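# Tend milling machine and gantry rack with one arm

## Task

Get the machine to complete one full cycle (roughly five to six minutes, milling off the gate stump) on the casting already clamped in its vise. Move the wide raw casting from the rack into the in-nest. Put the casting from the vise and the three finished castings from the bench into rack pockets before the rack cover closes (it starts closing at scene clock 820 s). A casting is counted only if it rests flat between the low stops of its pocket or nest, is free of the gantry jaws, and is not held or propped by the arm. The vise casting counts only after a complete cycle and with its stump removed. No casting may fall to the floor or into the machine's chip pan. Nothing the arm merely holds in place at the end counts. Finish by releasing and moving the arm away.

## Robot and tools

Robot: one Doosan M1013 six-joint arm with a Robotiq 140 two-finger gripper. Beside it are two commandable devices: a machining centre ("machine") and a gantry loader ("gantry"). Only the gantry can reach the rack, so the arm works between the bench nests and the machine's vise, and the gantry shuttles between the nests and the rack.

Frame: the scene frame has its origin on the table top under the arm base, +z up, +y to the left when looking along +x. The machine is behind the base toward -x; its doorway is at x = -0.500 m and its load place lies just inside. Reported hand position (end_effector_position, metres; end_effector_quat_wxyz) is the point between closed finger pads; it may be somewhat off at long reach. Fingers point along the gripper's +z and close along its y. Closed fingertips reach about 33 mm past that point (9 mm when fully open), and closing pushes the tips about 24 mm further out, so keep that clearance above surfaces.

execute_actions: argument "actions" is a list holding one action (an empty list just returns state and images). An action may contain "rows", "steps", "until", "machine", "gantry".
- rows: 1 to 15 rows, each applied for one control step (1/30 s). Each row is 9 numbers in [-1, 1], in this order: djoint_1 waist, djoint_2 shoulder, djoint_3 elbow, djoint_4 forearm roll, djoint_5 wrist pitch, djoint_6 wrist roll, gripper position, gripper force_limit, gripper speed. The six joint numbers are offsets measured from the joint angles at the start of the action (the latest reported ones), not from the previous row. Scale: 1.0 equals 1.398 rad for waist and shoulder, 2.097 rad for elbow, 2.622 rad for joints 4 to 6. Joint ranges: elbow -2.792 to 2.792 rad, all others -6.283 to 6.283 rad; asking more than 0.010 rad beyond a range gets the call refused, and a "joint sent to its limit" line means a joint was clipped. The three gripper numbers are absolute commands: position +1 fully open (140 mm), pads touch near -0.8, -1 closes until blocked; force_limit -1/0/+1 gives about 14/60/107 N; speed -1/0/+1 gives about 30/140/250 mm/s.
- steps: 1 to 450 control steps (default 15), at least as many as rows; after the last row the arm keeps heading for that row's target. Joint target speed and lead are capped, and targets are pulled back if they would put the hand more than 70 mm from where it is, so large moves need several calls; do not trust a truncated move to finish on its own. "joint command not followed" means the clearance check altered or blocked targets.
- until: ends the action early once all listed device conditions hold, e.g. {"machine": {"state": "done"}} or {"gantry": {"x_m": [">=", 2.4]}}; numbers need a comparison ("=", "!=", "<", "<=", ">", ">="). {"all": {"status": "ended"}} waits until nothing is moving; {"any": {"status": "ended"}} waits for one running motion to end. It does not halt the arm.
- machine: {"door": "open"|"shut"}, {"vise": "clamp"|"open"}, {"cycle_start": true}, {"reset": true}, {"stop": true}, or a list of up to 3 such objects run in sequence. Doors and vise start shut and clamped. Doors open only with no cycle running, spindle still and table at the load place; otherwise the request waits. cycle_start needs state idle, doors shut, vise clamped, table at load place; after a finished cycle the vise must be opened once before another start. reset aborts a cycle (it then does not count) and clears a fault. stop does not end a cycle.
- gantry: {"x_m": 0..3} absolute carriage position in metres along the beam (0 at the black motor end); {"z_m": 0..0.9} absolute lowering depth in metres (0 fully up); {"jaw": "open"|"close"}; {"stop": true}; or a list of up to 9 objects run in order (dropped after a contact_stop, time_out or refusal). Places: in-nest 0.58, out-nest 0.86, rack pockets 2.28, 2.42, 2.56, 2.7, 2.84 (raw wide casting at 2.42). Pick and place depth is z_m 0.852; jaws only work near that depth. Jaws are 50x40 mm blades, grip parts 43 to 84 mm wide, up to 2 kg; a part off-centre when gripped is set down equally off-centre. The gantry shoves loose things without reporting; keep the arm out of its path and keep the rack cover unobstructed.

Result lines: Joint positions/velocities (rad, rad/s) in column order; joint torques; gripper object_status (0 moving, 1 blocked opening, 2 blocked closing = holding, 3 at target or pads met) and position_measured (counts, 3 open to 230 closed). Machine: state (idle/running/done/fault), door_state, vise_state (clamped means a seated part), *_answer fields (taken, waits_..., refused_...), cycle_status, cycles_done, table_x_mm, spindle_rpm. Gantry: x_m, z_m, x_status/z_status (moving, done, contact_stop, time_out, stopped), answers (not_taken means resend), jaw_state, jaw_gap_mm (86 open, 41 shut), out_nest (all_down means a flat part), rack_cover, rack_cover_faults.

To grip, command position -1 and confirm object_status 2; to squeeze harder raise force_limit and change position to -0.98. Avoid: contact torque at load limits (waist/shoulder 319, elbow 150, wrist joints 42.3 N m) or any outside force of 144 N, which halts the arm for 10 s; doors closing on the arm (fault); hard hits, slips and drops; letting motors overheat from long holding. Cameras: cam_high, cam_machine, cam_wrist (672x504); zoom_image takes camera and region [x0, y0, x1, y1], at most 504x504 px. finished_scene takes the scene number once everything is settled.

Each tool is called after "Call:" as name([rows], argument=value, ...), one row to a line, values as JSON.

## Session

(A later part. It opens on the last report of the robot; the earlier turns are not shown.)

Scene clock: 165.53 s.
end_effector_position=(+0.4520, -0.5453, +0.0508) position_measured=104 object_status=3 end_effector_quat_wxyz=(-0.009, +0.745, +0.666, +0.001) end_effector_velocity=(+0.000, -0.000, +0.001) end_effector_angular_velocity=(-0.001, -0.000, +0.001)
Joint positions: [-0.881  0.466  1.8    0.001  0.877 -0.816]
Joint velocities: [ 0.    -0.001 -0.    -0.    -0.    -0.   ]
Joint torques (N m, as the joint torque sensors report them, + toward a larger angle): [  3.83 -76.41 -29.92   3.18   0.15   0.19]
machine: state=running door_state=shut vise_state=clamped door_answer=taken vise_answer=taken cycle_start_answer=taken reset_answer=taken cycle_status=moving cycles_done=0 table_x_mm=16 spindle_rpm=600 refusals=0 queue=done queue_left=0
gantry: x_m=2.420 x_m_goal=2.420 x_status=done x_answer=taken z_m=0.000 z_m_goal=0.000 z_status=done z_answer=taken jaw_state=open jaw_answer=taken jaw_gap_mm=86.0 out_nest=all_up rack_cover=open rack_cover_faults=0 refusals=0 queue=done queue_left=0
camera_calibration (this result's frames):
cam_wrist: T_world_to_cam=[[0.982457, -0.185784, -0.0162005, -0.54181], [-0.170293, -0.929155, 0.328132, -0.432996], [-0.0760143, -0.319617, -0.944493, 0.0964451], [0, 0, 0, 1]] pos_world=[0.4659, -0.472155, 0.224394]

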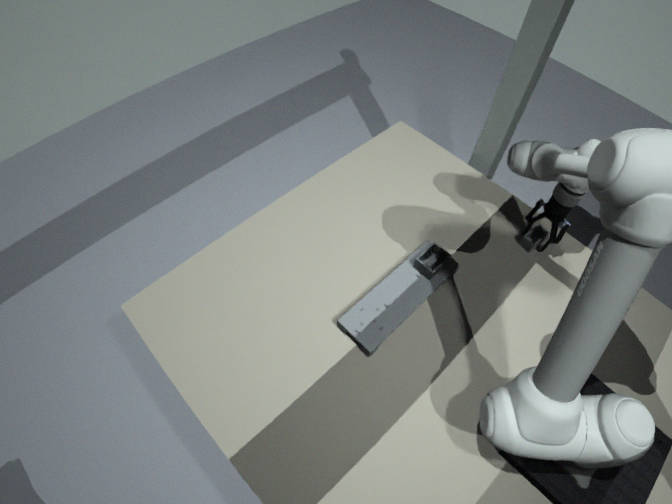

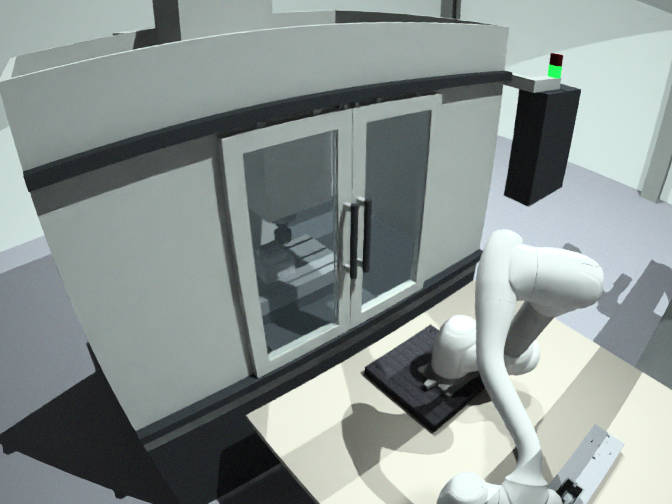

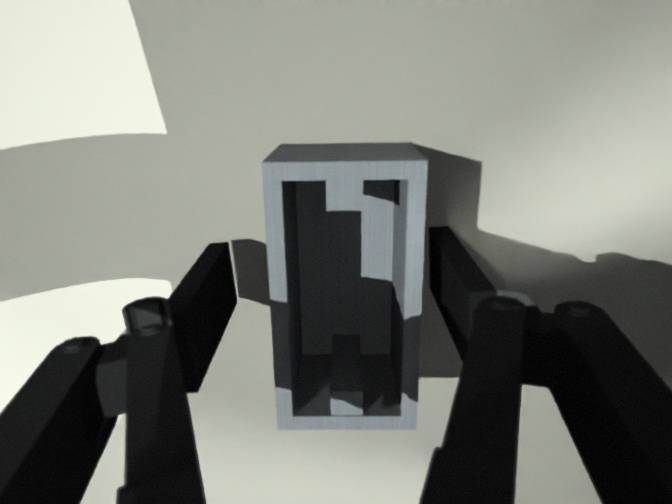

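Close, lift, carry to hover.

Call:
execute_actions([
  {"rows":[[0,0,0,0,0,0,-1,0,0]],"steps":25},
])

Call:
execute_actions([
  {"rows":[[0,-0.11,-0.046,0,0.095,0,-1,0,0]],"steps":22},
])

Scene clock: 170.30 s.
end_effector_position=(+0.4520, -0.5453, +0.0507) position_measured=155 object_status=2 end_effector_quat_wxyz=(-0.009, +0.746, +0.666, +0.001) end_effector_velocity=(+0.000, +0.000, -0.001) end_effector_angular_velocity=(+0.001, +0.001, +0.001)
Joint positions: [-0.881  0.466  1.8    0.001  0.877 -0.816]
Joint velocities: [ 0.001  0.001  0.    -0.     0.     0.   ]
Joint torques (N m, as the joint torque sensors report them, + toward a larger angle): [  1.27 -66.75 -21.51   3.18  -0.25   0.46]
machine: state=running door_state=shut vise_state=clamped door_answer=taken vise_answer=taken cycle_start_answer=taken reset_answer=taken cycle_status=moving cycles_done=0 table_x_mm=26 spindle_rpm=600 refusals=0 queue=done queue_left=0
gantry: x_m=2.420 x_m_goal=2.420 x_status=done x_answer=taken z_m=0.000 z_m_goal=0.000 z_status=done z_answer=taken jaw_state=open jaw_answer=taken jaw_gap_mm=86.0 out_nest=all_up rack_cover=open rack_cover_faults=0 refusals=0 queue=done queue_left=0
camera_calibration (this result's frames):
cam_wrist: T_world_to_cam=[[0.982453, -0.185803, -0.0162233, -0.541802], [-0.170306, -0.92916, 0.328112, -0.432987], [-0.0760384, -0.319592, -0.944499, 0.0964518], [0, 0, 0, 1]] pos_world=[0.465889, -0.472157, 0.224377]

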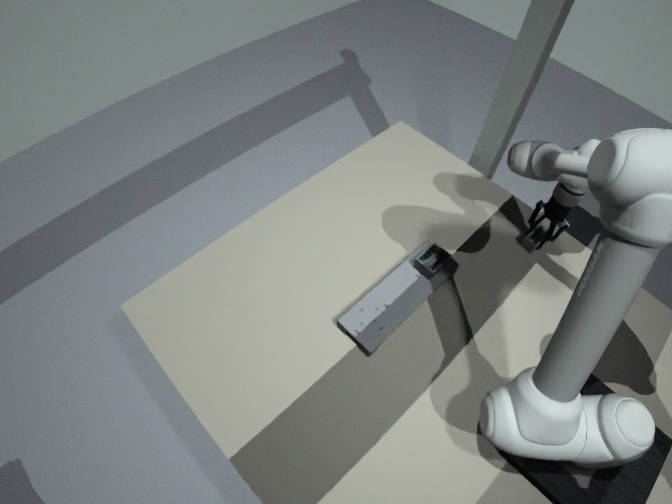

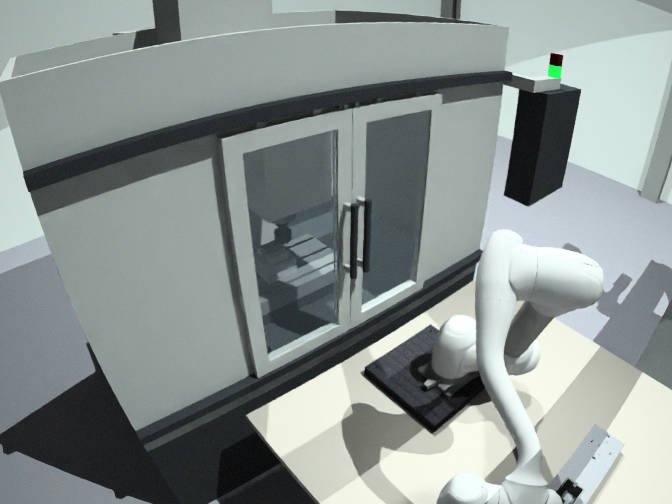

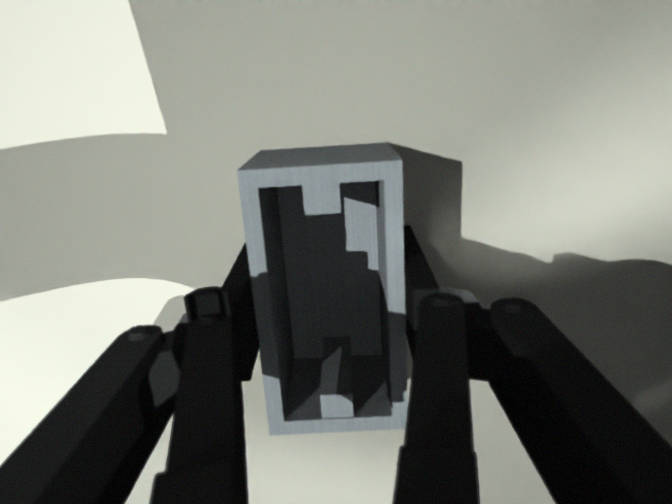

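Scene clock: 171.03 s.
end_effector_position=(+0.4460, -0.5372, +0.2044) position_measured=155 object_status=2 end_effector_quat_wxyz=(-0.008, +0.745, +0.666, +0.001) end_effector_velocity=(-0.001, -0.000, -0.000) end_effector_angular_velocity=(+0.000, +0.000, -0.002)
Joint positions: [-0.881  0.312  1.704  0.001  1.126 -0.816]
Joint velocities: [-0.001  0.     0.     0.     0.     0.001]
Joint torques (N m, as the joint torque sensors report them, + toward a larger angle): [  2.99 -72.14 -37.35   4.43  -0.08   0.18]
machine: state=running door_state=shut vise_state=clamped door_answer=taken vise_answer=taken cycle_start_answer=taken reset_answer=taken cycle_status=moving cycles_done=0 table_x_mm=32 spindle_rpm=600 refusals=0 queue=done queue_left=0
gantry: x_m=2.420 x_m_goal=2.420 x_status=done x_answer=taken z_m=0.000 z_m_goal=0.000 z_status=done z_answer=taken jaw_state=open jaw_answer=taken jaw_gap_mm=86.0 out_nest=all_up rack_cover=open rack_cover_faults=0 refusals=0 queue=done queue_left=0
camera_calibration (this result's frames):
cam_wrist: T_world_to_cam=[[0.982487, -0.185693, -0.0153824, -0.532104], [-0.170422, -0.928919, 0.328735, -0.476852], [-0.0753328, -0.320357, -0.944297, 0.242956], [0, 0, 0, 1]] pos_world=[0.459822, -0.463932, 0.377995]

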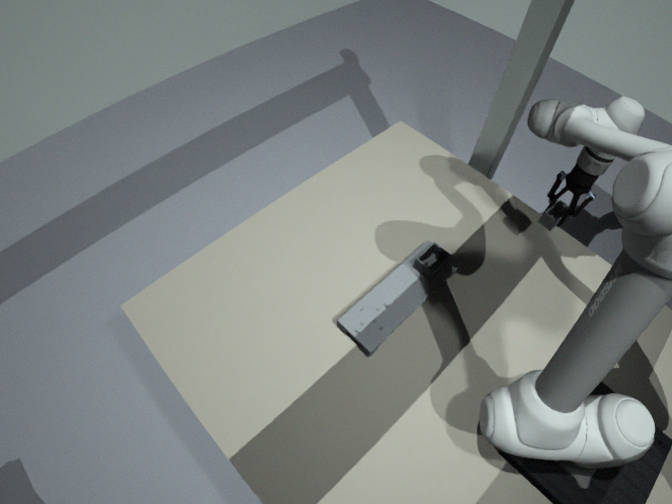

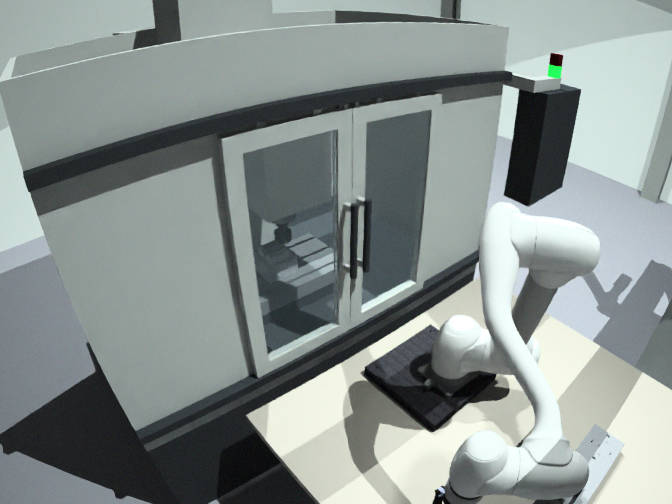

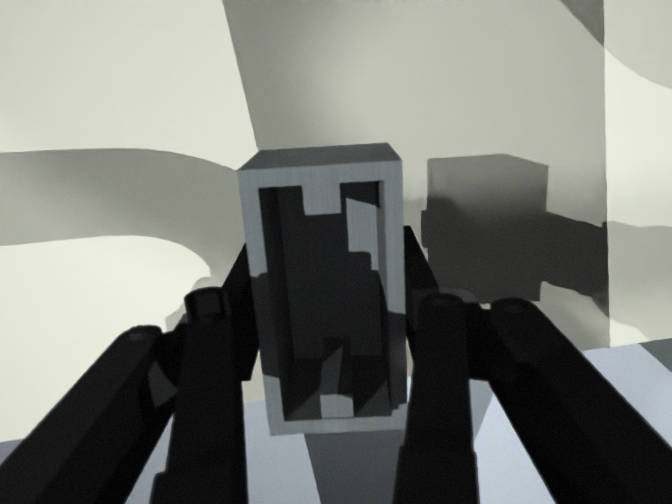

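Call:
execute_actions([
  {"rows":[[0.788,-0.037,0.067,0,-0.034,0.348,-1,0,0]],"steps":60},
])

Call:
execute_actions([
  {"rows":[[0,0.02,0.001,0,-0.011,0,-1,0,0],[0,0.04,0.002,0,-0.022,0,-1,0,0],[0,0.06,0.003,0,-0.034,0,-1,0,0],[0,0.06,0.003,0,-0.034,0,-1,0,0],[0,0.06,0.003,0,-0.034,0,-1,0,0],[0,0.07,0.003,0,-0.039,0,-1,0,0],[0,0.07,0.003,0,-0.039,0,-1,0,0],[0,0.07,0.003,0,-0.039,0,-1,0,0],[0,0.078,0.003,0,-0.044,0,-1,0,0]],"steps":30},
])

Scene clock: 180.80 s.
end_effector_position=(+0.6264, +0.1434, +0.1764) position_measured=155 object_status=2 end_effector_quat_wxyz=(-0.008, +0.679, +0.734, +0.001) end_effector_velocity=(-0.000, +0.001, +0.000) end_effector_angular_velocity=(+0.000, -0.000, +0.001)
Joint positions: [0.221 0.26  1.844 0.001 1.037 0.096]
Joint velocities: [ 0.001 -0.001  0.     0.     0.    -0.   ]
Joint torques (N m, as the joint torque sensors report them, + toward a larger angle): [  4.19 -61.52 -35.11   4.01  -0.4   -0.23]
machine: state=running door_state=shut vise_state=clamped door_answer=taken vise_answer=taken cycle_start_answer=taken reset_answer=taken cycle_status=moving cycles_done=0 table_x_mm=111 spindle_rpm=600 refusals=0 queue=done queue_left=0
gantry: x_m=2.420 x_m_goal=2.420 x_status=done x_answer=taken z_m=0.000 z_m_goal=0.000 z_status=done z_answer=taken jaw_state=open jaw_answer=taken jaw_gap_mm=86.0 out_nest=all_up rack_cover=open rack_cover_faults=0 refusals=0 queue=done queue_left=0
camera_calibration (this result's frames):
cam_wrist: T_world_to_cam=[[0.999907, 0.00257022, -0.0133655, -0.621644], [0.00679819, -0.94505, 0.326855, 0.0869877], [-0.0117909, -0.326916, -0.94498, 0.409423], [0, 0, 0, 1]] pos_world=[0.625822, 0.217652, 0.350156]

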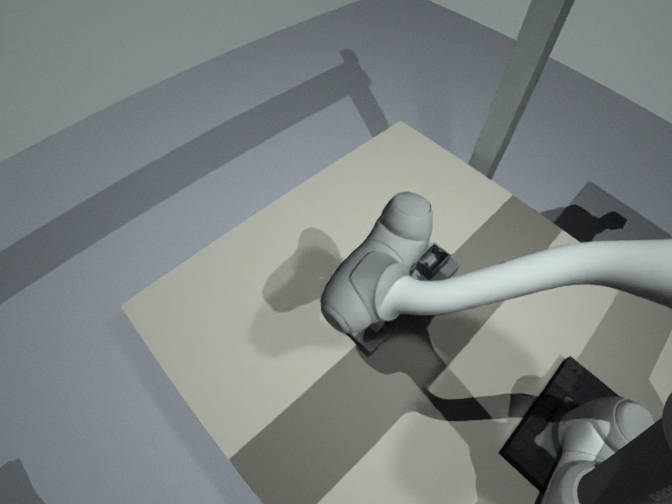

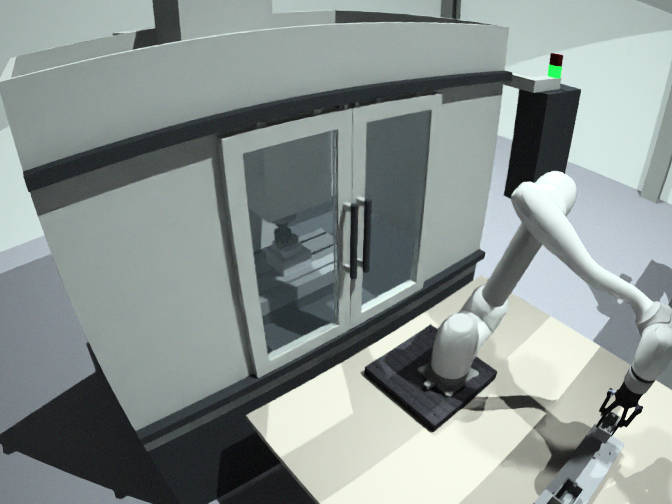

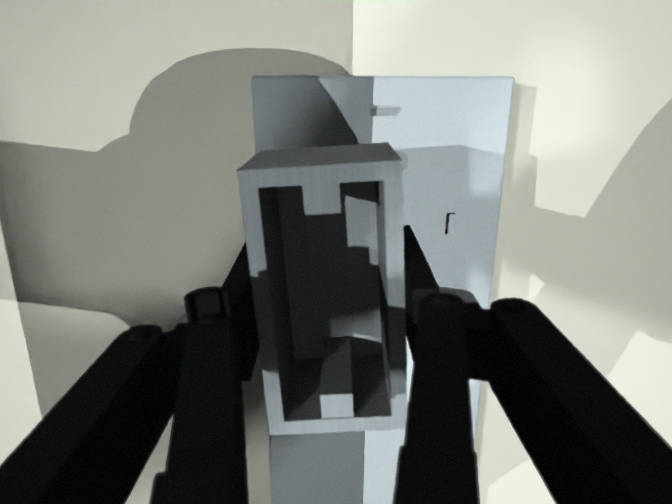

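Scene clock: 181.80 s.
end_effector_position=(+0.6536, +0.1493, +0.1018) position_measured=155 object_status=2 end_effector_quat_wxyz=(-0.008, +0.679, +0.734, +0.001) end_effector_velocity=(+0.000, +0.000, +0.001) end_effector_angular_velocity=(+0.001, -0.002, -0.000)
Joint positions: [0.221 0.369 1.851 0.001 0.922 0.096]
Joint velocities: [ 0.    -0.002  0.     0.001 -0.     0.   ]
Joint torques (N m, as the joint torque sensors report them, + toward a larger angle): [  3.07 -73.84 -33.11   3.45  -0.52  -0.08]
machine: state=running door_state=shut vise_state=clamped door_answer=taken vise_answer=taken cycle_start_answer=taken reset_answer=taken cycle_status=moving cycles_done=0 table_x_mm=119 spindle_rpm=600 refusals=0 queue=done queue_left=0
gantry: x_m=2.420 x_m_goal=2.420 x_status=done x_answer=taken z_m=0.000 z_m_goal=0.000 z_status=done z_answer=taken jaw_state=open jaw_answer=taken jaw_gap_mm=86.0 out_nest=some_down rack_cover=open rack_cover_faults=0 refusals=0 queue=done queue_left=0
camera_calibration (this result's frames):
cam_wrist: T_world_to_cam=[[0.999908, 0.00251177, -0.0133641, -0.649803], [0.00674296, -0.945037, 0.326893, 0.116733], [-0.0118085, -0.326953, -0.944967, 0.341143], [0, 0, 0, 1]] pos_world=[0.652984, 0.223487, 0.275526]

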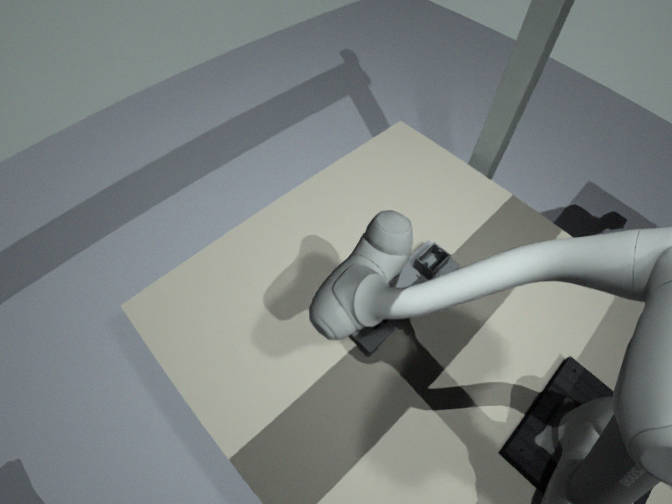

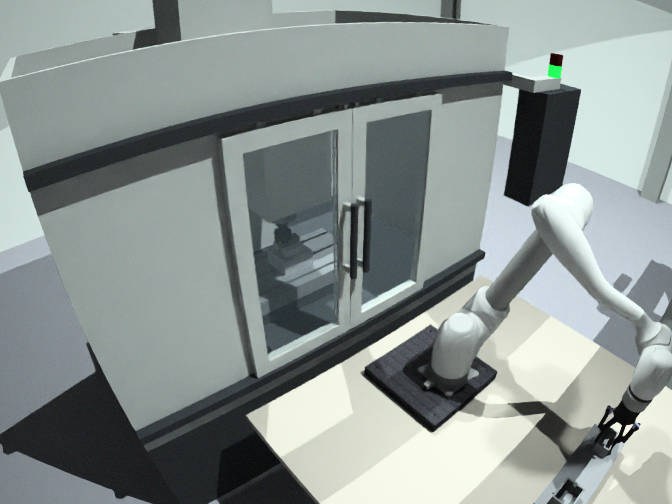

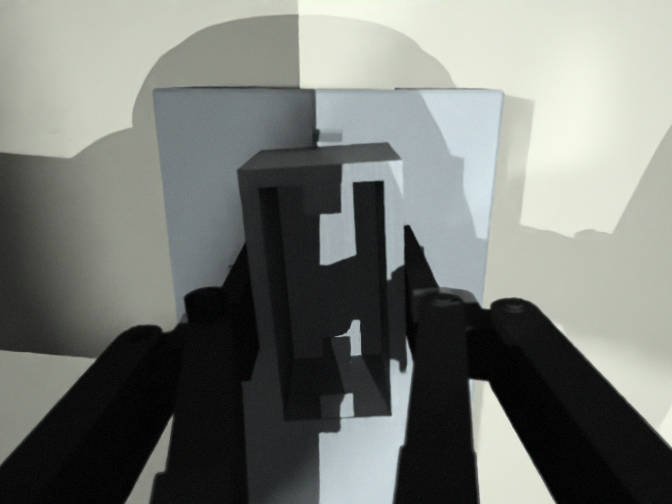

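Call:
execute_actions([
  {"rows":[[0,0,0,0,0,0,0.3,0,0],[0,0,0,0,0,0,0.3,0,0],[0,0,0,0,0,0,0.3,0,0],[0,0,0,0,0,0,0.3,0,0],[0,0,0,0,0,0,0.3,0,0],[0,0,0,0,0,0,0.3,0,0],[0,0,0,0,0,0,0.3,0,0],[0,0,0,0,0,0,0.3,0,0],[0,0,0,0,0,0,0.3,0,0],[0,0,0,0,0,0,0.3,0,0],[0,0,0,0,0,0,0.3,0,0],[0,0,0,0,0,0,0.3,0,0],[0,0,0,0,0,0,0.3,0,0],[0,0,0,0,0,0,0.3,0,0],[0,-0.2,0,0,0.107,0,0.3,0,0]],"steps":45},
])

Scene clock: 187.63 s.
end_effector_position=(+0.5641, +0.1310, +0.2778) position_measured=91 object_status=3 end_effector_quat_wxyz=(-0.008, +0.679, +0.734, +0.001) end_effector_velocity=(-0.000, +0.000, -0.001) end_effector_angular_velocity=(-0.000, +0.001, +0.001)
Joint positions: [0.221 0.09  1.851 0.001 1.202 0.096]
Joint velocities: [ 0.     0.001 -0.     0.     0.    -0.001]
Joint torques (N m, as the joint torque sensors report them, + toward a larger angle): [  1.44 -47.28 -38.19   4.1    0.34  -0.09]
machine: state=running door_state=shut vise_state=clamped door_answer=taken vise_answer=taken cycle_start_answer=taken reset_answer=taken cycle_status=moving cycles_done=0 table_x_mm=166 spindle_rpm=600 refusals=0 queue=done queue_left=0
gantry: x_m=2.420 x_m_goal=2.420 x_status=done x_answer=taken z_m=0.000 z_m_goal=0.000 z_status=done z_answer=taken jaw_state=open jaw_answer=taken jaw_gap_mm=86.0 out_nest=all_down rack_cover=open rack_cover_faults=0 refusals=0 queue=done queue_left=0
camera_calibration (this result's frames):
cam_wrist: T_world_to_cam=[[0.999895, 0.00267818, -0.0142645, -0.557712], [0.00719552, -0.945013, 0.326955, 0.0423172], [-0.0126045, -0.327023, -0.944932, 0.500901], [0, 0, 0, 1]] pos_world=[0.563662, 0.20529, 0.451526]

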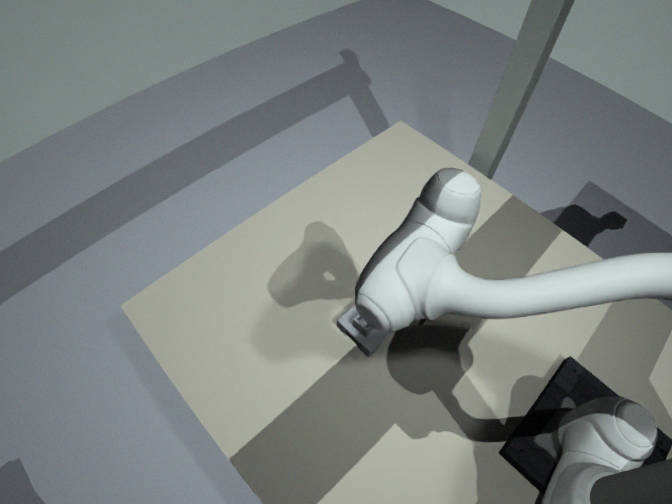

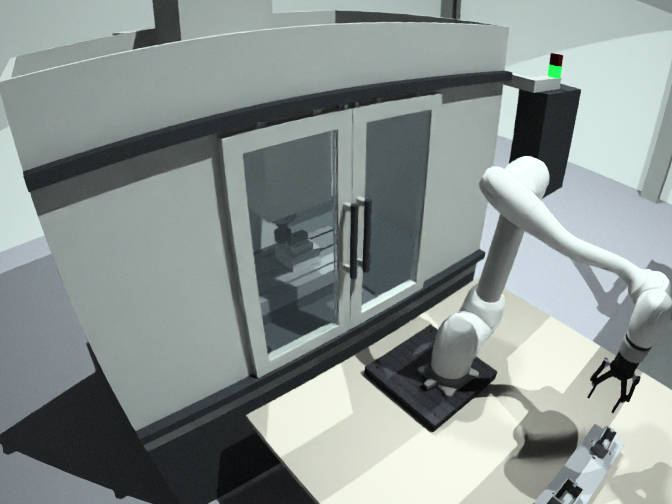

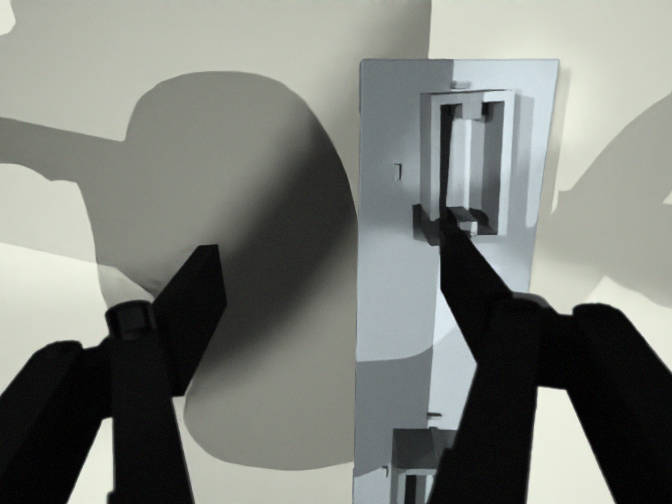

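Call:
execute_actions([
  {"rows":[[0.98,-0.2,0.07,0,0.05,0,1,0,0]],"steps":60},
])

Call:
execute_actions([
  {"gantry":[{"x_m":0.86},{"z_m":0.852},{"jaw":"close"},{"z_m":0},{"x_m":2.56},{"z_m":0.852},{"jaw":"open"},{"z_m":0}],"machine":[{"door":"open"},{"vise":"open"}],"rows":[[1,0,0,0,0,0,1,0,0]],"steps":40},
])

Scene clock: 195.23 s.
end_effector_position=(-0.0203, +0.4236, +0.3495) position_measured=3 object_status=3 end_effector_quat_wxyz=(-0.006, +0.061, +0.998, +0.006) end_effector_velocity=(-0.000, +0.000, -0.000) end_effector_angular_velocity=(-0.001, -0.000, +0.001)
Joint positions: [ 1.591 -0.19   1.997  0.001  1.333  0.096]
Joint velocities: [ 0.001  0.001  0.    -0.     0.    -0.   ]
Joint torques (N m, as the joint torque sensors report them, + toward a larger angle): [  2.9  -20.71 -39.56   4.71  -0.48   0.  ]
machine: state=running door_state=shut vise_state=clamped door_answer=taken vise_answer=taken cycle_start_answer=taken reset_answer=taken cycle_status=moving cycles_done=0 table_x_mm=228 spindle_rpm=600 refusals=0 queue=done queue_left=0
gantry: x_m=2.420 x_m_goal=2.420 x_status=done x_answer=taken z_m=0.000 z_m_goal=0.000 z_status=done z_answer=taken jaw_state=open jaw_answer=taken jaw_gap_mm=86.0 out_nest=all_down rack_cover=open rack_cover_faults=0 refusals=0 queue=done queue_left=0
camera_calibration (this result's frames):
cam_wrist: T_world_to_cam=[[0.196755, 0.980422, 0.00775163, -0.411313], [0.926063, -0.188431, 0.326957, -0.00226168], [0.322017, -0.0571519, -0.945007, 0.549432], [0, 0, 0, 1]] pos_world=[-0.0939043, 0.434235, 0.523145]

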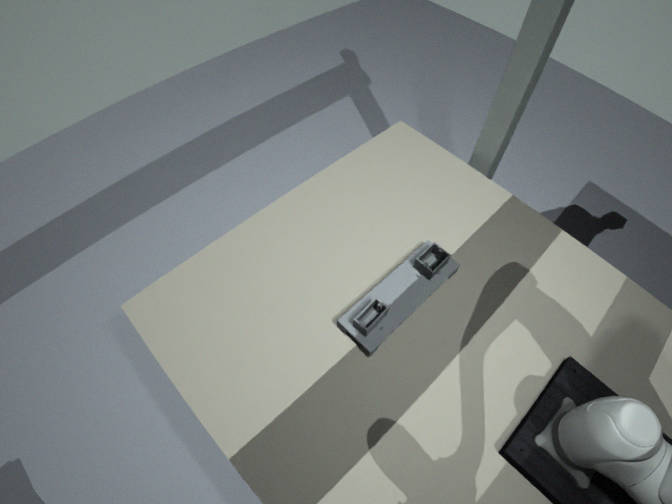

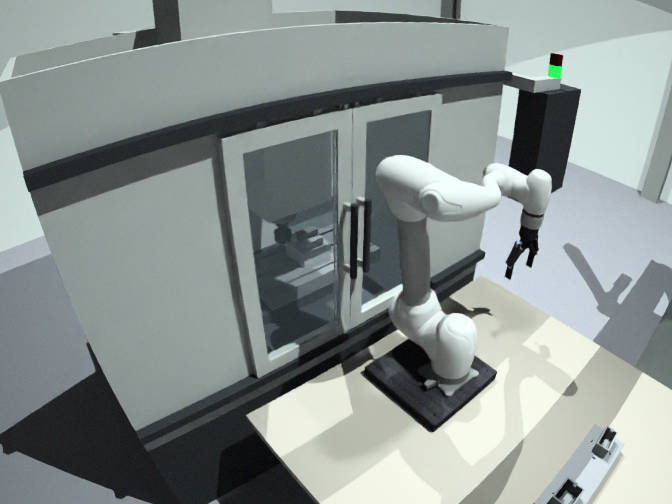

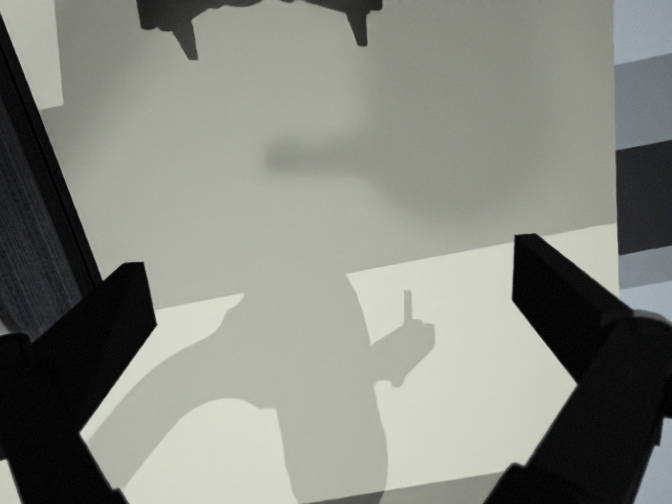

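Scene clock: 206.03 s.
end_effector_position=(-0.2710, +0.3230, +0.3512) position_measured=3 object_status=3 end_effector_quat_wxyz=(-0.004, -0.258, +0.966, +0.009) end_effector_velocity=(+0.000, +0.000, -0.000) end_effector_angular_velocity=(-0.000, +0.000, -0.001)
Joint positions: [ 2.235 -0.194  2.    -0.     1.333  0.096]
Joint velocities: [-0.001  0.     0.     0.    -0.     0.   ]
Joint torques (N m, as the joint torque sensors report them, + toward a larger angle): [ 10.52  -5.32 -47.66   7.45   0.15   0.01]
FORCE FAULT: contact force on the arm reached its limit, and the arm stopped for 10 seconds. The contact can be on any part of the arm, not only on its tool. The arm's remaining commands of this call were not run. The arm holds still and accepts commands again. Move the arm away from the contact; if what it grips holds it there, let go first. Pushing or pulling that hard again can fault the arm again.
machine: state=running door_state=shut vise_state=between door_answer=waits_cycle_end vise_answer=waits_cycle_end cycle_start_answer=taken reset_answer=taken cycle_status=moving cycles_done=0 table_x_mm=315 spindle_rpm=600 refusals=0 queue=done queue_left=0
gantry: x_m=2.560 x_m_goal=2.560 x_status=done x_answer=taken z_m=0.495 z_m_goal=0.000 z_status=moving z_answer=taken jaw_state=open jaw_answer=taken jaw_gap_mm=86.0 out_nest=all_up rack_cover=open rack_cover_faults=0 refusals=0 queue=running queue_left=0
camera_calibration (this result's frames):
cam_wrist: T_world_to_cam=[[-0.431179, 0.902142, 0.0150181, -0.410773], [0.852065, 0.401657, 0.335643, -0.00336285], [0.296765, 0.157518, -0.94187, 0.548806], [0, 0, 0, 1]] pos_world=[-0.337118, 0.285479, 0.524201]

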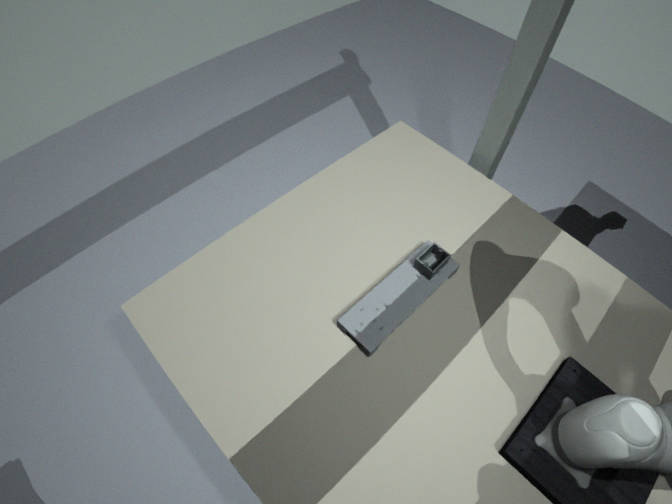

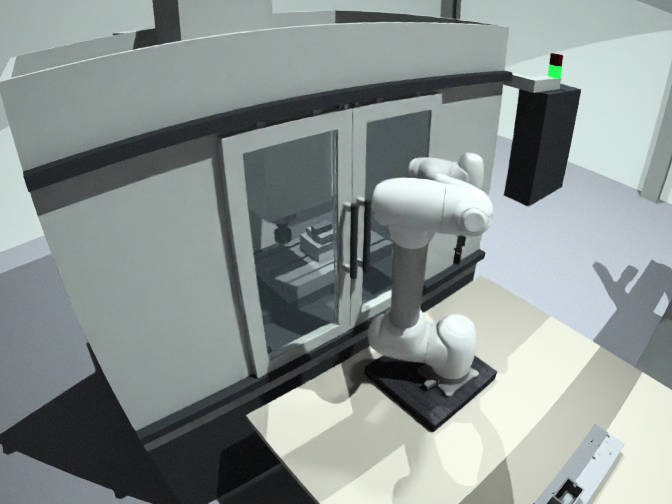

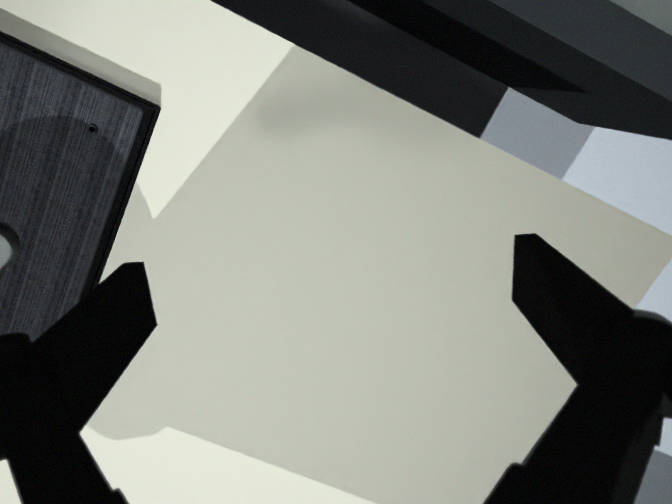

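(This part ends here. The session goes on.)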